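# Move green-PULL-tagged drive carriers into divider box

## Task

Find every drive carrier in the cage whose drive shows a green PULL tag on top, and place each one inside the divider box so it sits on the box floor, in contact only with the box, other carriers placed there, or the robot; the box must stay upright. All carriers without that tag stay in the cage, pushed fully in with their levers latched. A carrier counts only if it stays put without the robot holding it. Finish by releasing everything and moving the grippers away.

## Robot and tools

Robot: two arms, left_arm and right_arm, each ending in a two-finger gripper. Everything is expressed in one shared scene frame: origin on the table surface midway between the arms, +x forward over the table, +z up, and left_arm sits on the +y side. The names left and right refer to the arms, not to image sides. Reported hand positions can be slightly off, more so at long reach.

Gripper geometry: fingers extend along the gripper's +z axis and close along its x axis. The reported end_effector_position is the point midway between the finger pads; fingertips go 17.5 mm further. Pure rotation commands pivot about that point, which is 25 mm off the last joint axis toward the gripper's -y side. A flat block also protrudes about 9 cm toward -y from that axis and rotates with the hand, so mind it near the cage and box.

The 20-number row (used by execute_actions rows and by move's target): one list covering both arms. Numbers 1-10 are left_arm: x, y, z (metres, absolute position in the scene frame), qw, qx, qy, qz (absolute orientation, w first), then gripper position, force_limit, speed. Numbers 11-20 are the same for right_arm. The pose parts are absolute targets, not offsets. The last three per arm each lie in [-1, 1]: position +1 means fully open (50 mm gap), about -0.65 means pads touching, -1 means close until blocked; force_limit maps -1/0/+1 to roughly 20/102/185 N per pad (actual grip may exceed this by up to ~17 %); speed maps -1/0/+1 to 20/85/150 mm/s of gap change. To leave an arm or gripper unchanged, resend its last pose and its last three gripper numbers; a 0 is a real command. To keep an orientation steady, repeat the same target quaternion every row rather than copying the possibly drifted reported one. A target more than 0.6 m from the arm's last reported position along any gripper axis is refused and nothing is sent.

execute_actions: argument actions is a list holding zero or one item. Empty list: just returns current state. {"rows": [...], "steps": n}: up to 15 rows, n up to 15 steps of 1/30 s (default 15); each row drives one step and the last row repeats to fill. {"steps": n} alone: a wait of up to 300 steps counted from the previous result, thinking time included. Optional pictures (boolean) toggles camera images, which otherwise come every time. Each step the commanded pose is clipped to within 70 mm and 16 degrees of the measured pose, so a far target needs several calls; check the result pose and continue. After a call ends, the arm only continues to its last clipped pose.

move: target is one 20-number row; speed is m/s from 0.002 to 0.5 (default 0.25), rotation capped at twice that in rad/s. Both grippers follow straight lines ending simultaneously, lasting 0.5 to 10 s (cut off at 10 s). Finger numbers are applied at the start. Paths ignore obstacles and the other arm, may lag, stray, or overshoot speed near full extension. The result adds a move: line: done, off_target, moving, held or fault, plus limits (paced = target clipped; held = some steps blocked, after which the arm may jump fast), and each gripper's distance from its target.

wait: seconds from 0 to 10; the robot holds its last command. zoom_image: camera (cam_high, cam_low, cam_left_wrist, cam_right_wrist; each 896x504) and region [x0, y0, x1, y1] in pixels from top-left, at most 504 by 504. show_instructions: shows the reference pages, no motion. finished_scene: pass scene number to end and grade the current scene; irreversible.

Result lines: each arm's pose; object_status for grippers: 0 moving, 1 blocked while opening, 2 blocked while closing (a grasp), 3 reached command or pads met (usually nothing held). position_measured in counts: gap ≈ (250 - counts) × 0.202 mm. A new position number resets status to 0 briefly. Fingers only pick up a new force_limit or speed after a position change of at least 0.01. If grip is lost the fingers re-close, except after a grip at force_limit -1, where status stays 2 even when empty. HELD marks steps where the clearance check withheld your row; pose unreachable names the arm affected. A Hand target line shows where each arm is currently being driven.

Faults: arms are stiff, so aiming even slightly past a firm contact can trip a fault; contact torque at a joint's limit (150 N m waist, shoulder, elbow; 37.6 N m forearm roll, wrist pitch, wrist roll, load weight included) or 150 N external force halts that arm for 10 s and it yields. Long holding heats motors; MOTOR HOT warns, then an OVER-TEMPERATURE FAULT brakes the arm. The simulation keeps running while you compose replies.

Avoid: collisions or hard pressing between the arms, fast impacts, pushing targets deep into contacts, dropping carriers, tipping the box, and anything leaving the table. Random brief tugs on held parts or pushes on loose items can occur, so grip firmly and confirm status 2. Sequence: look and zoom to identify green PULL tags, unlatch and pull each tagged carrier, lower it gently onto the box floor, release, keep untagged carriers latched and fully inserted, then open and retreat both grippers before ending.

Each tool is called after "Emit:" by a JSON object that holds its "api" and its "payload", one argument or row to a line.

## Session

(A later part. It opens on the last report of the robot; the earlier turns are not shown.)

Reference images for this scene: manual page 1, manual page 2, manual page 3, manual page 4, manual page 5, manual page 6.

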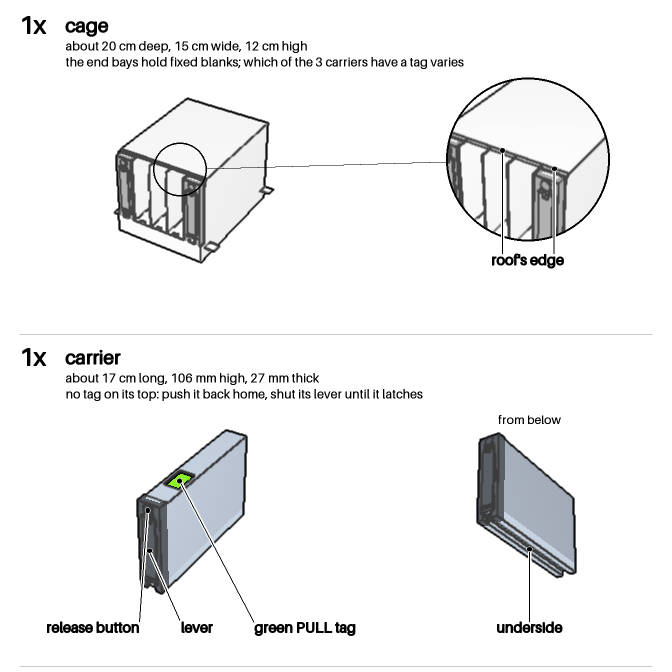

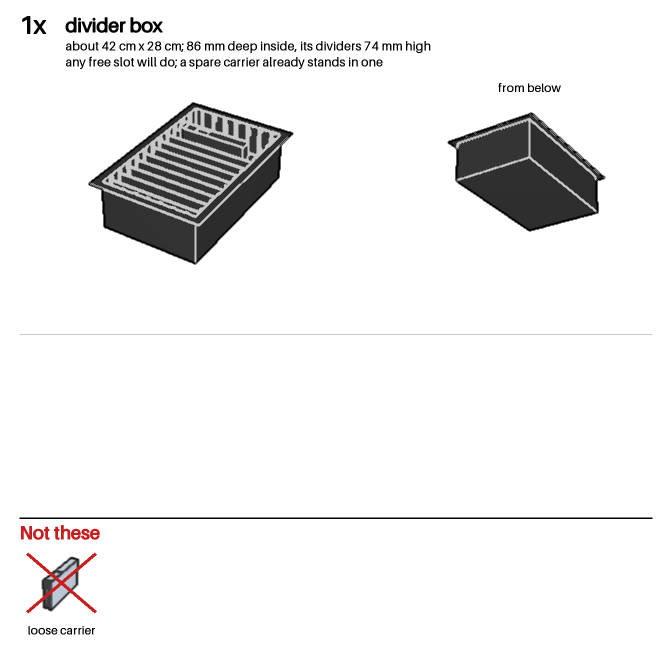

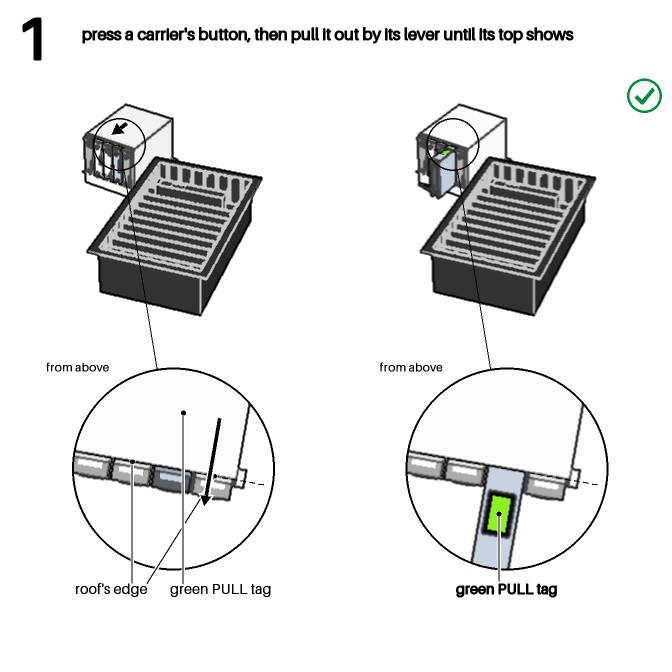

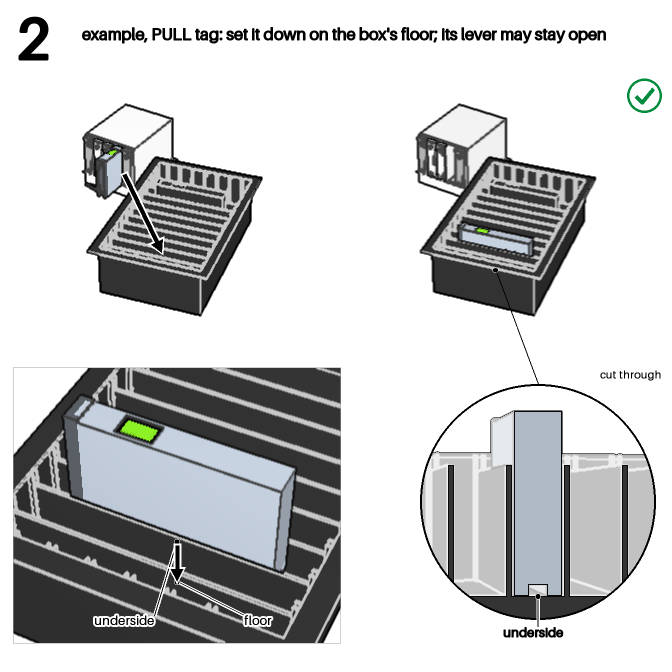

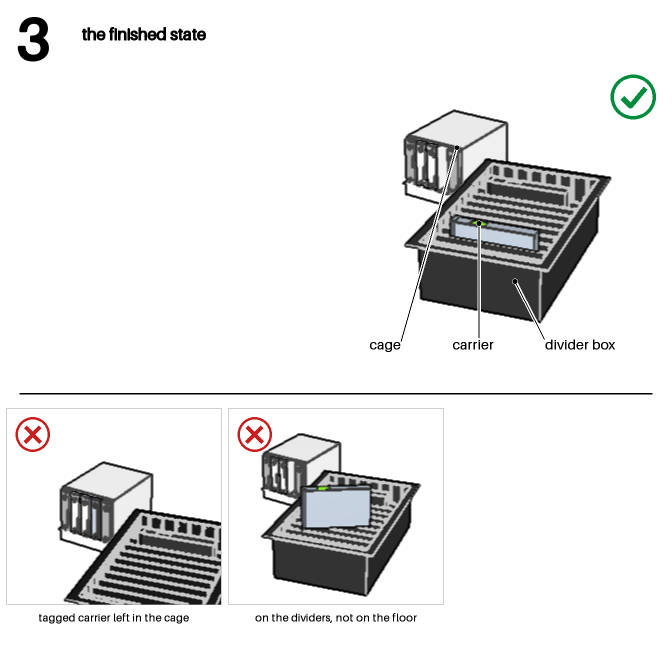

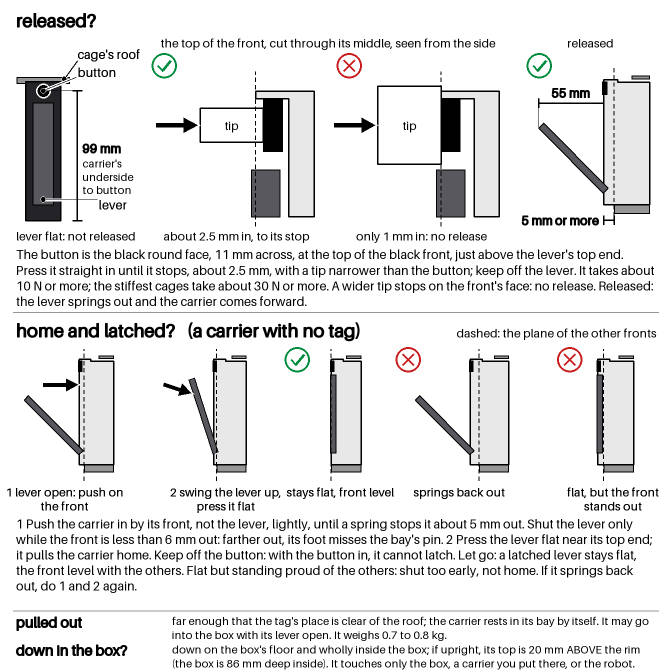

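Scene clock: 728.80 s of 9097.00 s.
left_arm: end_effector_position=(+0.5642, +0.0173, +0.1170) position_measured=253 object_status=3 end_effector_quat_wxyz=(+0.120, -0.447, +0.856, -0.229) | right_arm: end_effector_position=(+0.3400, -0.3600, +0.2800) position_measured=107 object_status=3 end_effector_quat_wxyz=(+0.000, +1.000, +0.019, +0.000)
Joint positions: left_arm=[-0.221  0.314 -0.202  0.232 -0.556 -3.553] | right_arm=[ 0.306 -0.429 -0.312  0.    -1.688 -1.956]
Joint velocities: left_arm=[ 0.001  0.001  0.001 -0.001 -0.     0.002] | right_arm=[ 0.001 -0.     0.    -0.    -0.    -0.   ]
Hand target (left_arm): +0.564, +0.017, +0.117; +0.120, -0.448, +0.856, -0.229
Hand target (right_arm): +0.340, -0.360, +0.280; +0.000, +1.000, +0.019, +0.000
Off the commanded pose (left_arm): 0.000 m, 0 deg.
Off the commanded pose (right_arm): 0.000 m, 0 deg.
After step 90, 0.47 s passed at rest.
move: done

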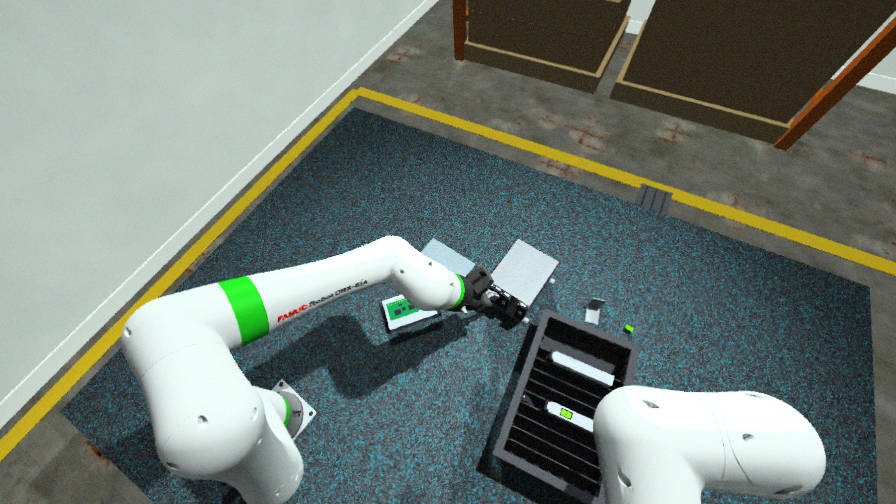

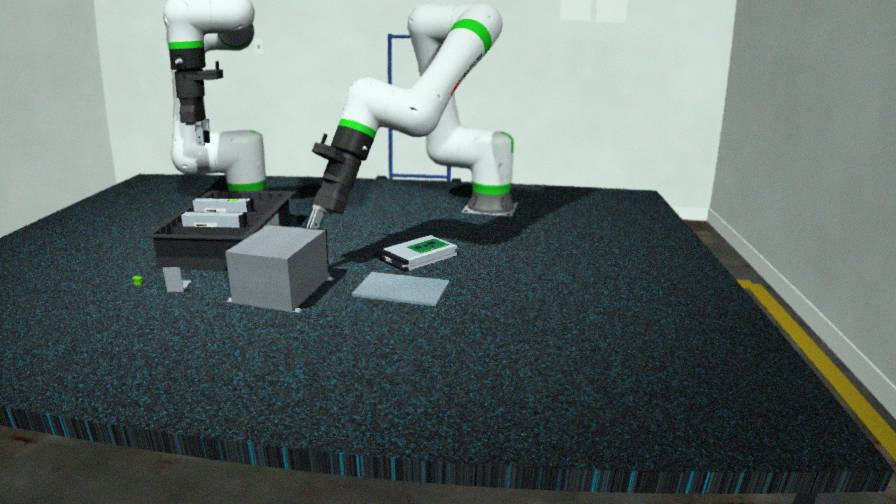

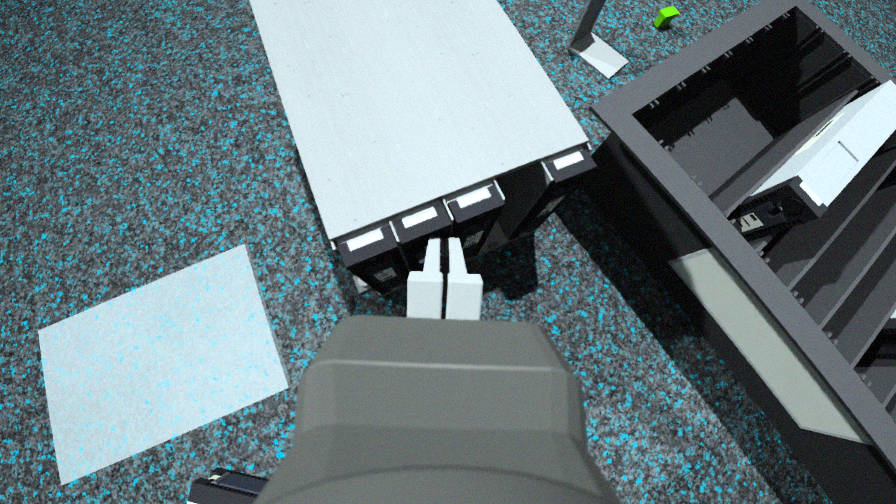

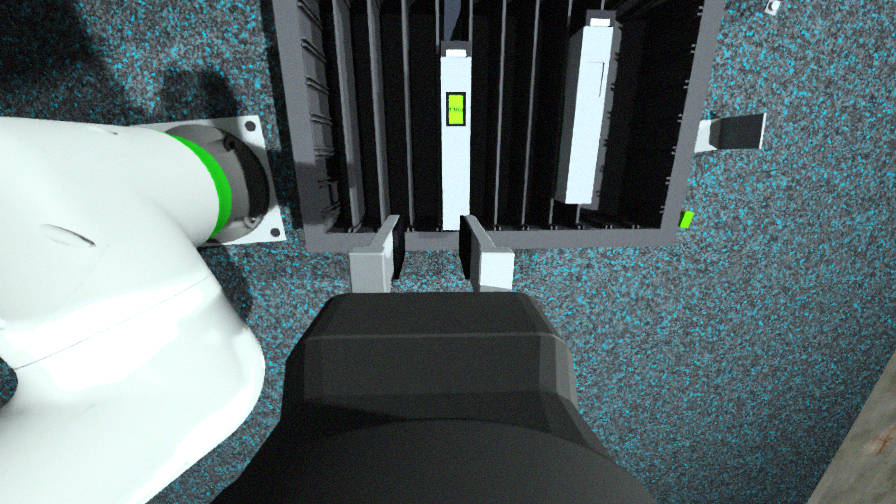

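Emit:
{"api": "move", "payload": {
  "target": [0.5655,0.0170,0.117,0.1199,-0.4475,0.8560,-0.2294,-1,0,0.5, 0.34,-0.36,0.28,0,0.9998,0.0192,0,0.3,-0.4,-0.2],
  "speed": 0.004
}}

Emit:
{"api": "zoom_image", "payload": {
  "camera": "cam_left_wrist",
  "region": [390,180,490,260]
}}

Scene clock: 734.00 s of 9097.00 s.
left_arm: end_effector_position=(+0.5654, +0.0170, +0.1170) position_measured=253 object_status=3 end_effector_quat_wxyz=(+0.120, -0.447, +0.856, -0.229) | right_arm: end_effector_position=(+0.3400, -0.3600, +0.2800) position_measured=107 object_status=3 end_effector_quat_wxyz=(+0.000, +1.000, +0.019, +0.000)
Joint positions: left_arm=[-0.221  0.317 -0.199  0.232 -0.557 -3.553] | right_arm=[ 0.306 -0.429 -0.312  0.    -1.688 -1.956]
Joint velocities: left_arm=[ 0.     0.001  0.001 -0.001 -0.001  0.   ] | right_arm=[ 0.004 -0.     0.     0.    -0.    -0.   ]
Hand target (left_arm): +0.565, +0.017, +0.117; +0.120, -0.448, +0.856, -0.229
Hand target (right_arm): +0.340, -0.360, +0.280; +0.000, +1.000, +0.019, +0.000
Off the commanded pose (left_arm): 0.000 m, 0 deg.
Off the commanded pose (right_arm): 0.000 m, 0 deg.
After step 90, 1.50 s passed at rest.
move: done

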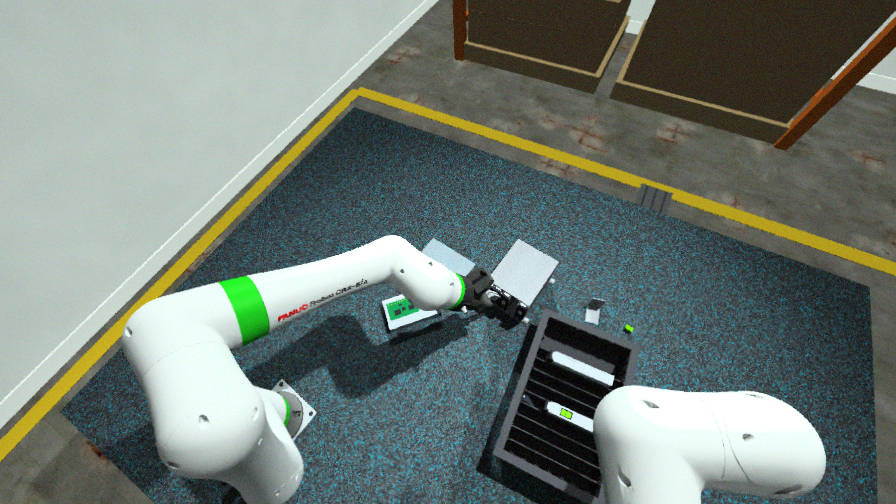

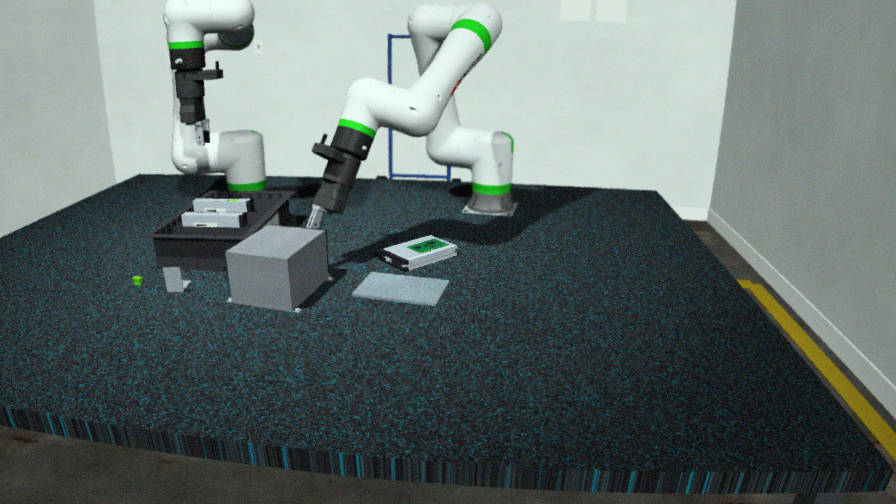

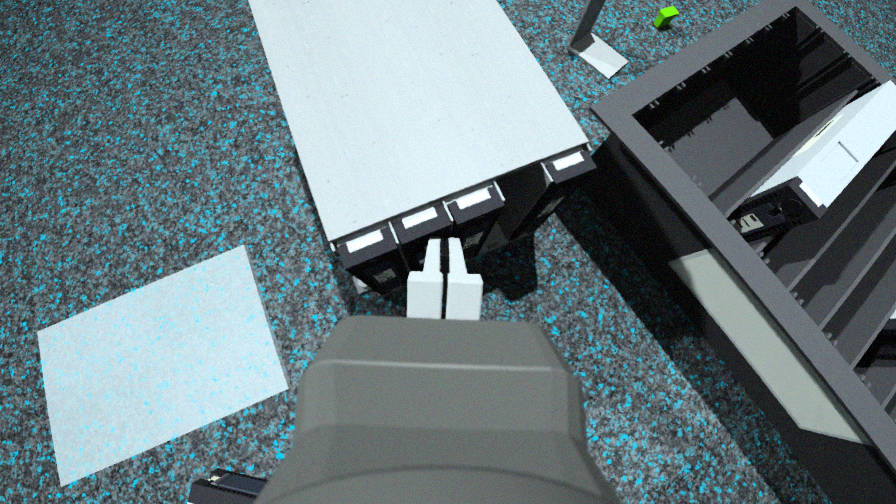

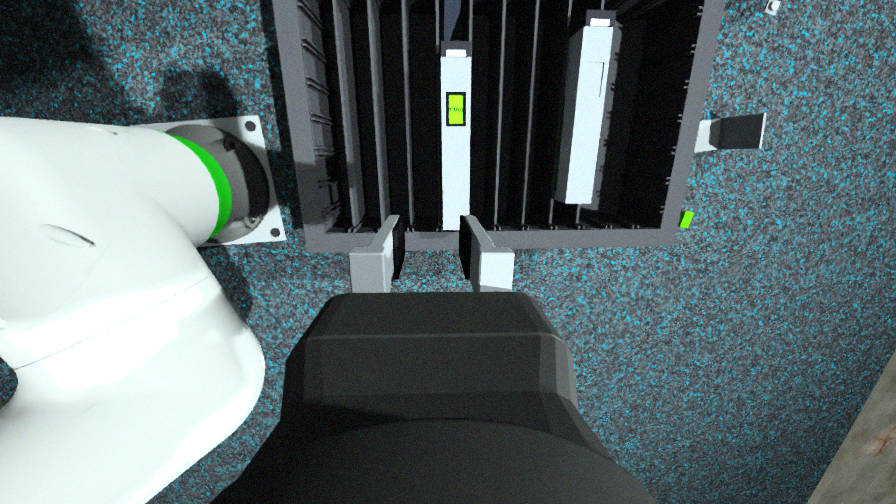

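Region (390, 180, 490, 260) of cam_left_wrist's 896x504 image, scaled by 5.040, with more detail than that image has; it fills the top 403 rows of this view, and the rest is white.

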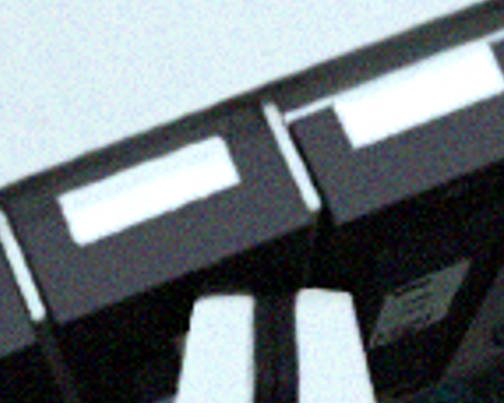

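Emit:
{"api": "move", "payload": {
  "target": [0.5464,0.0204,0.124,0.1199,-0.4475,0.8560,-0.2294,-1,0,0.5, 0.34,-0.36,0.28,0,0.9998,0.0192,0,0.3,-0.4,-0.2],
  "speed": 0.03
}}

Emit:
{"api": "zoom_image", "payload": {
  "camera": "cam_left_wrist",
  "region": [340,150,540,300]
}}

Scene clock: 739.50 s of 9097.00 s.
left_arm: end_effector_position=(+0.5465, +0.0204, +0.1240) position_measured=253 object_status=3 end_effector_quat_wxyz=(+0.120, -0.448, +0.856, -0.229) | right_arm: end_effector_position=(+0.3400, -0.3600, +0.2800) position_measured=107 object_status=3 end_effector_quat_wxyz=(+0.000, +1.000, +0.019, +0.000)
Joint positions: left_arm=[-0.228  0.27  -0.241  0.224 -0.561 -3.54 ] | right_arm=[ 0.306 -0.429 -0.312  0.    -1.688 -1.956]
Joint velocities: left_arm=[-0.    -0.002 -0.002 -0.001  0.001  0.   ] | right_arm=[ 0. -0. -0. -0. -0.  0.]
Hand target (left_arm): +0.546, +0.020, +0.124; +0.120, -0.448, +0.856, -0.229
Hand target (right_arm): +0.340, -0.360, +0.280; +0.000, +1.000, +0.019, +0.000
Off the commanded pose (left_arm): 0.000 m, 0 deg.
Off the commanded pose (right_arm): 0.000 m, 0 deg.
After step 90, 1.53 s passed at rest.
move: done

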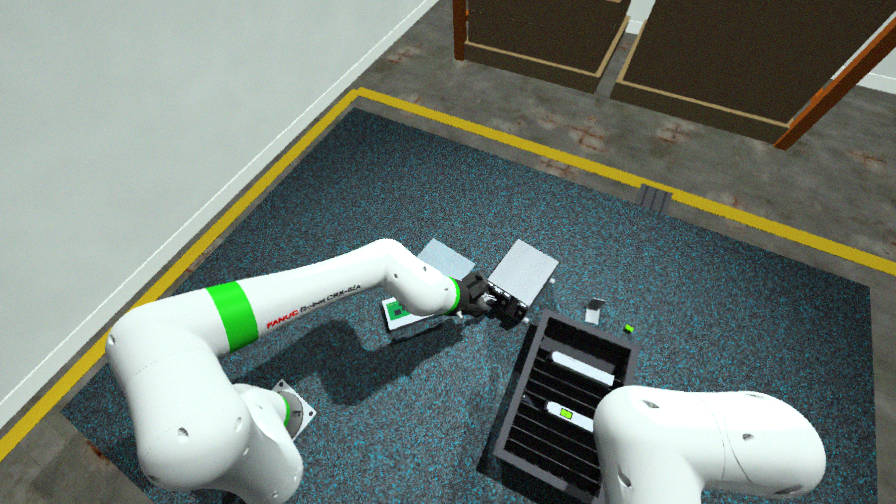

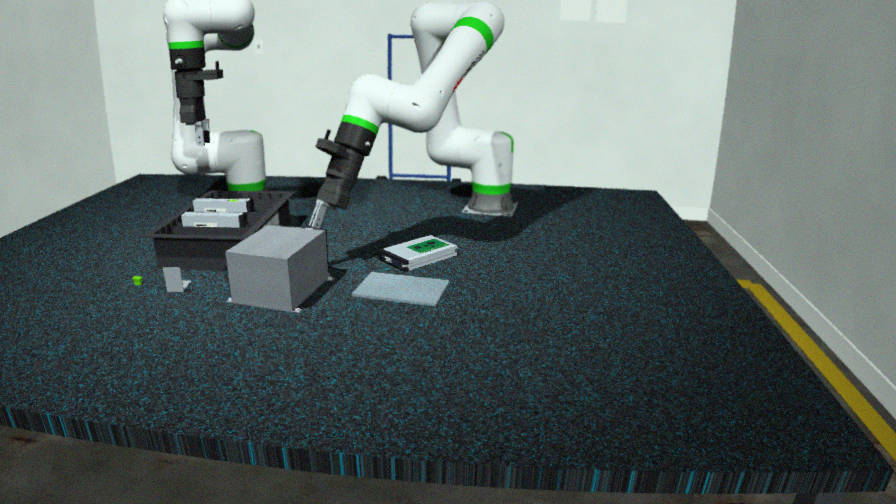

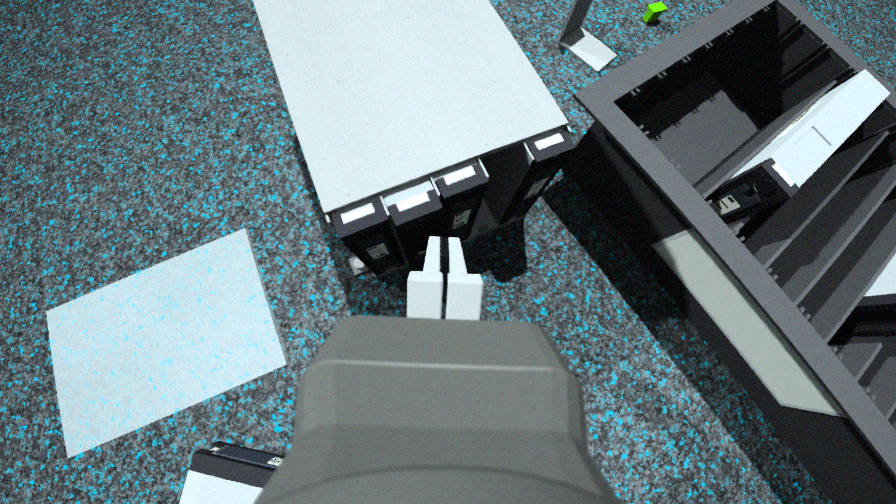

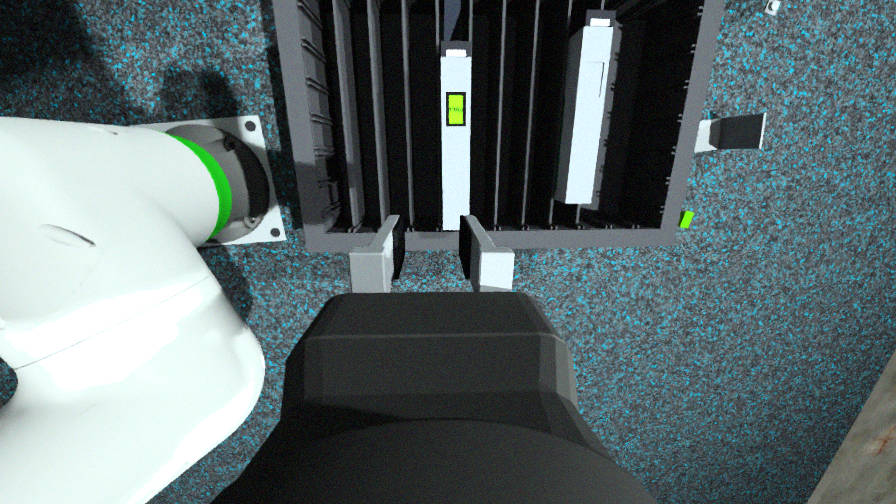

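Region (340, 150, 540, 300) of cam_left_wrist's 896x504 image, scaled by 2.520, with more detail than that image has; it fills the top 378 rows of this view, and the rest is white.

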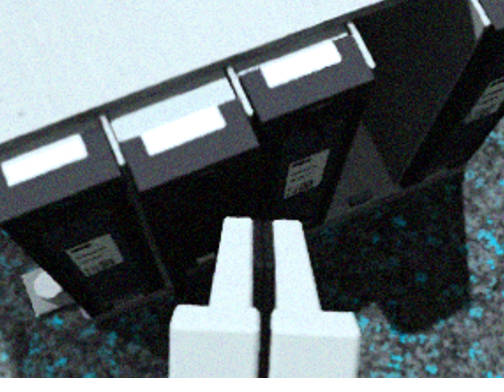

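Emit:
{"api": "move", "payload": {
  "target": [0.5070,0.0267,0.155,0.1199,-0.4475,0.8560,-0.2294,-1,0,0.5, 0.34,-0.36,0.28,0,0.9998,0.0192,0,0.3,-0.4,-0.2],
  "speed": 0.08
}}

Emit:
{"api": "move", "payload": {
  "target": [0.5006,0.0277,0.1225,0.1938,-0.6145,0.7298,-0.2301,0.35,-0.5,1, 0.34,-0.36,0.28,0,0.9998,0.0192,0,0.3,-0.4,-0.2],
  "speed": 0.1
}}

Emit:
{"api": "move", "payload": {
  "target": [0.5231,0.0238,0.0874,0.1938,-0.6145,0.7298,-0.2301,0.35,-0.5,1, 0.34,-0.36,0.28,0,0.9998,0.0192,0,0.3,-0.4,-0.2],
  "speed": 0.04
}}

Emit:
{"api": "zoom_image", "payload": {
  "camera": "cam_left_wrist",
  "region": [340,120,560,300]
}}

Scene clock: 747.60 s of 9097.00 s.
left_arm: end_effector_position=(+0.5070, +0.0268, +0.1549) position_measured=253 object_status=3 end_effector_quat_wxyz=(+0.120, -0.448, +0.856, -0.229) | right_arm: end_effector_position=(+0.3400, -0.3600, +0.2800) position_measured=107 object_status=3 end_effector_quat_wxyz=(+0.000, +1.000, +0.019, +0.000)
Joint positions: left_arm=[-0.244  0.155 -0.292  0.191 -0.62  -3.492] | right_arm=[ 0.306 -0.429 -0.312  0.    -1.688 -1.956]
Joint velocities: left_arm=[ 0.    -0.002 -0.001 -0.002  0.     0.001] | right_arm=[ 0.001 -0.     0.    -0.    -0.     0.001]
Hand target (left_arm): +0.507, +0.027, +0.155; +0.120, -0.448, +0.856, -0.229
Hand target (right_arm): +0.340, -0.360, +0.280; +0.000, +1.000, +0.019, +0.000
Off the commanded pose (left_arm): 0.000 m, 0 deg.
Off the commanded pose (right_arm): 0.000 m, 0 deg.
After step 90, 4.10 s passed at rest.
move: done

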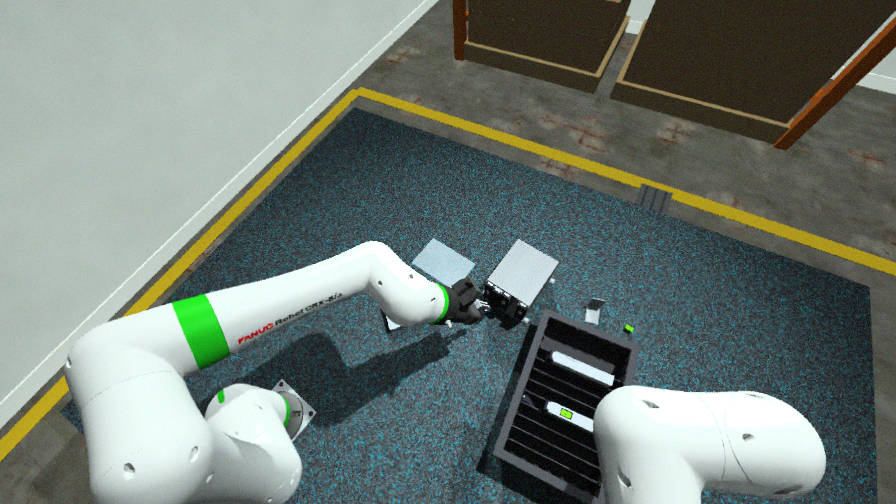

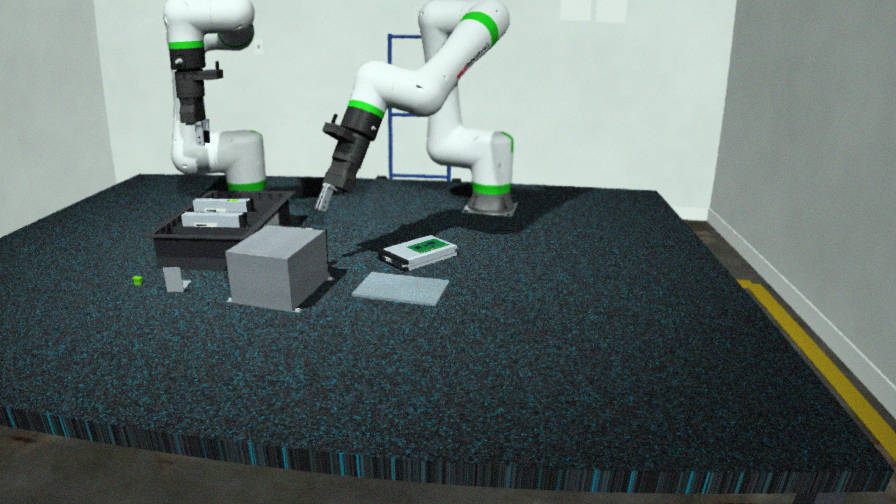

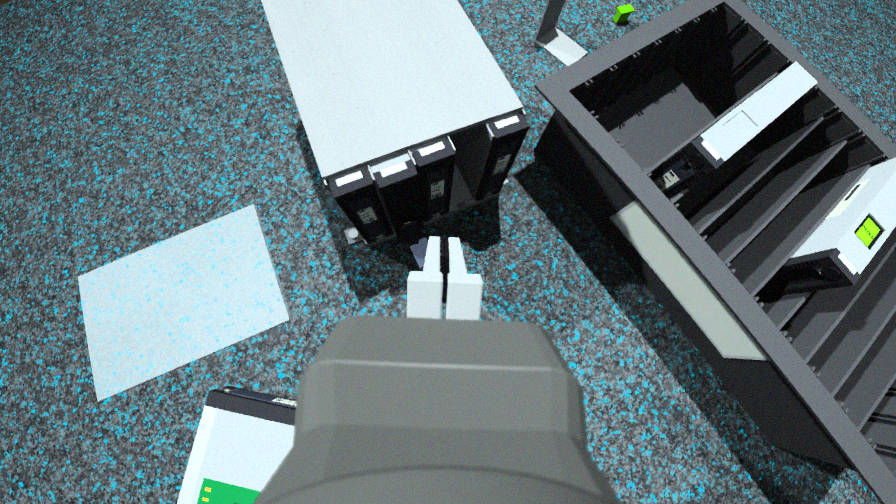

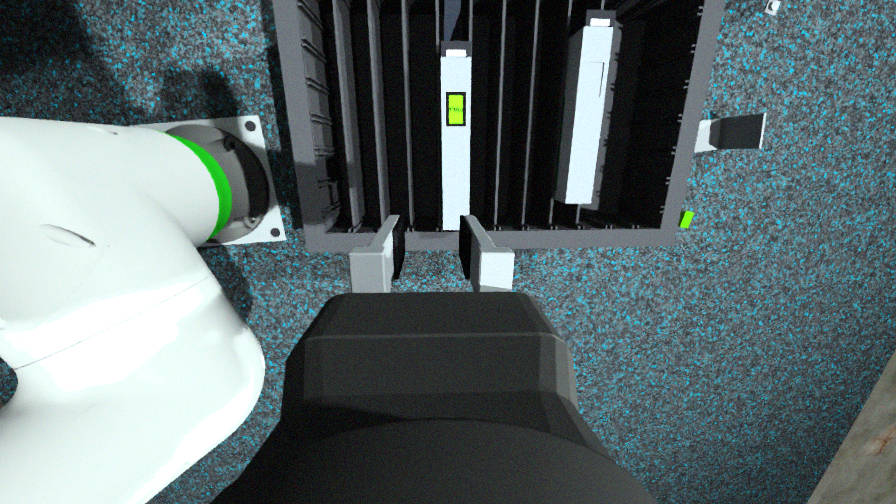

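Scene clock: 750.17 s of 9097.00 s.
left_arm: end_effector_position=(+0.5007, +0.0279, +0.1225) position_measured=100 object_status=3 end_effector_quat_wxyz=(-0.194, +0.614, -0.729, +0.230) | right_arm: end_effector_position=(+0.3400, -0.3600, +0.2800) position_measured=107 object_status=3 end_effector_quat_wxyz=(+0.000, +1.000, +0.019, +0.000)
Joint positions: left_arm=[-0.453  0.217 -0.169 -0.397 -0.656 -2.468] | right_arm=[ 0.306 -0.429 -0.312  0.    -1.688 -1.956]
Joint velocities: left_arm=[-0.005  0.002  0.004 -0.009 -0.004  0.014] | right_arm=[ 0.002  0.    -0.    -0.     0.    -0.   ]
Hand target (left_arm): +0.501, +0.028, +0.122; +0.194, -0.615, +0.729, -0.230
Hand target (right_arm): +0.340, -0.360, +0.280; +0.000, +1.000, +0.019, +0.000
Off the commanded pose (left_arm): 0.000 m, 0 deg.
Off the commanded pose (right_arm): 0.000 m, 0 deg.
move: done

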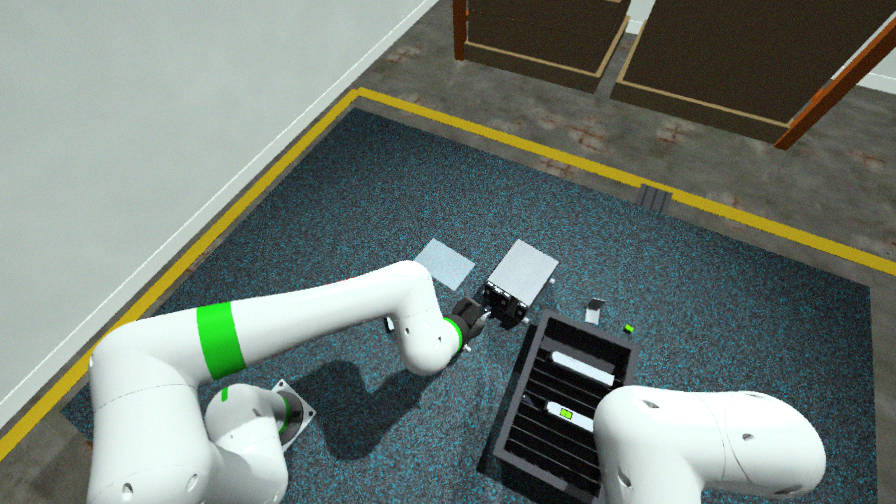

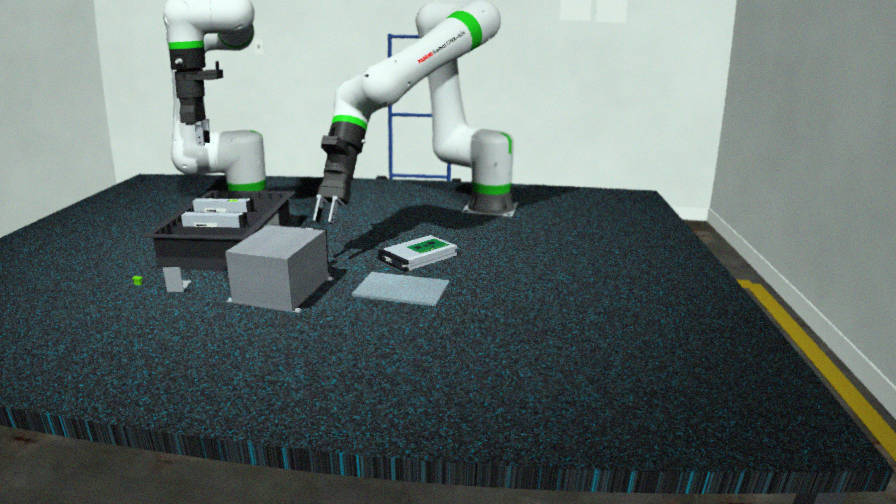

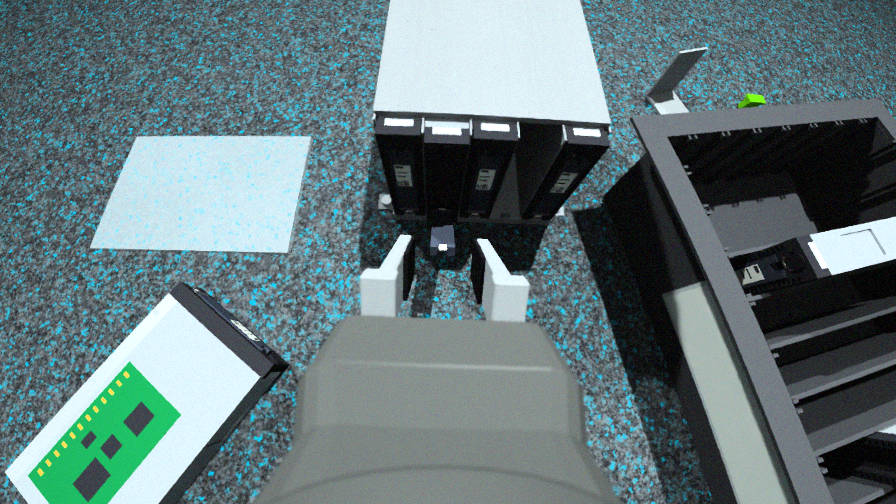

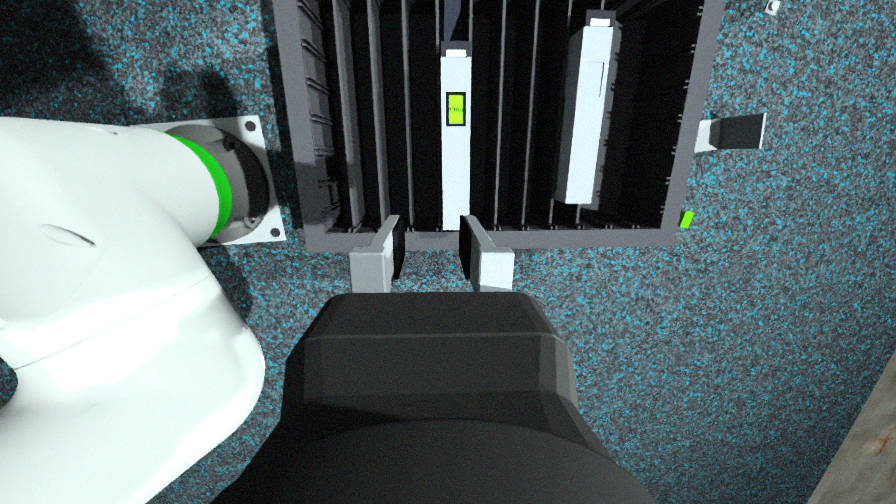

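Scene clock: 751.50 s of 9097.00 s.
left_arm: end_effector_position=(+0.5231, +0.0238, +0.0875) position_measured=100 object_status=3 end_effector_quat_wxyz=(-0.194, +0.614, -0.730, +0.230) | right_arm: end_effector_position=(+0.3400, -0.3600, +0.2800) position_measured=107 object_status=3 end_effector_quat_wxyz=(+0.000, +1.000, +0.019, +0.000)
Joint positions: left_arm=[-0.436  0.303 -0.147 -0.419 -0.591 -2.449] | right_arm=[ 0.306 -0.429 -0.312  0.    -1.688 -1.956]
Joint velocities: left_arm=[0.001 0.003 0.001 0.    0.001 0.001] | right_arm=[ 0.001  0.    -0.    -0.     0.     0.   ]
Hand target (left_arm): +0.523, +0.024, +0.087; +0.194, -0.614, +0.730, -0.230
Hand target (right_arm): +0.340, -0.360, +0.280; +0.000, +1.000, +0.019, +0.000
Off the commanded pose (left_arm): 0.000 m, 0 deg.
Off the commanded pose (right_arm): 0.000 m, 0 deg.
move: done

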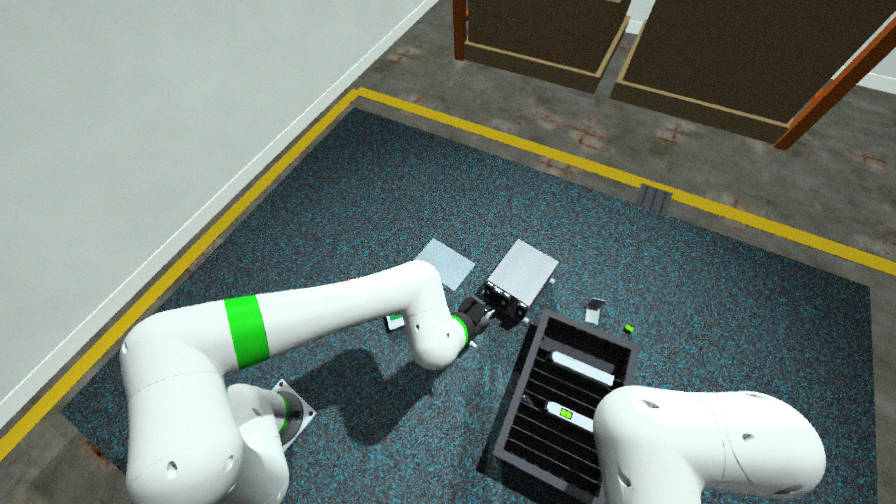

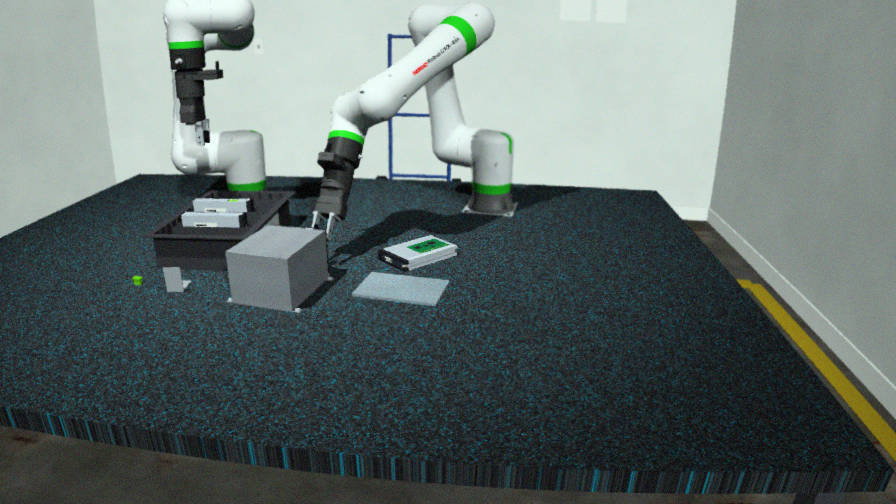

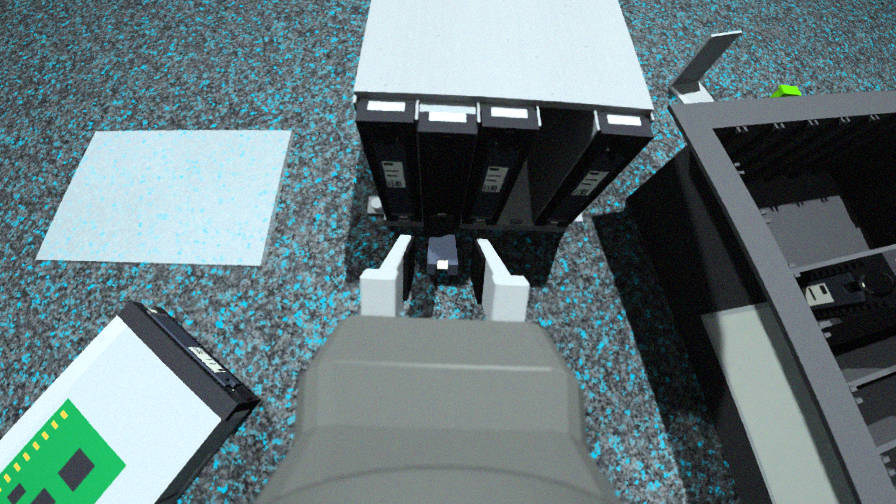

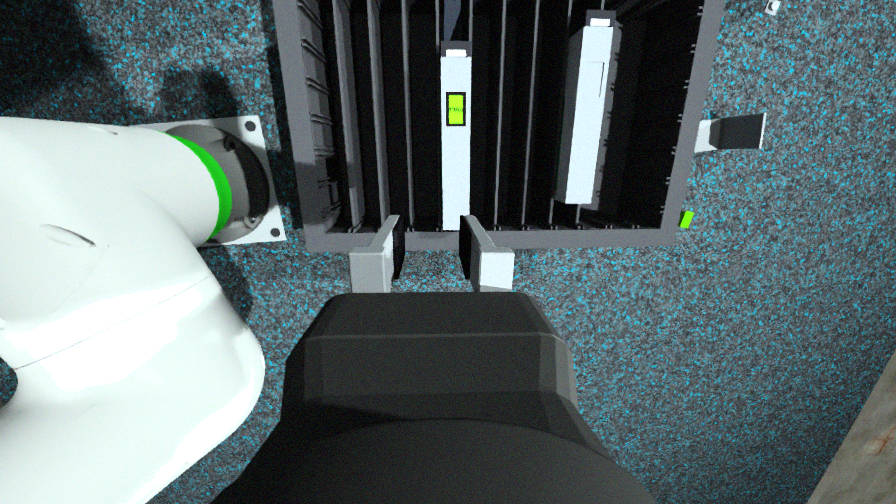

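Region (340, 120, 560, 300) of cam_left_wrist's 896x504 image, scaled by 2.291, with more detail than that image has; it fills the top 412 rows of this view, and the rest is white.

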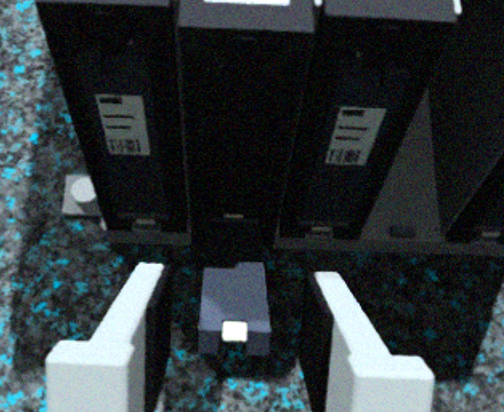

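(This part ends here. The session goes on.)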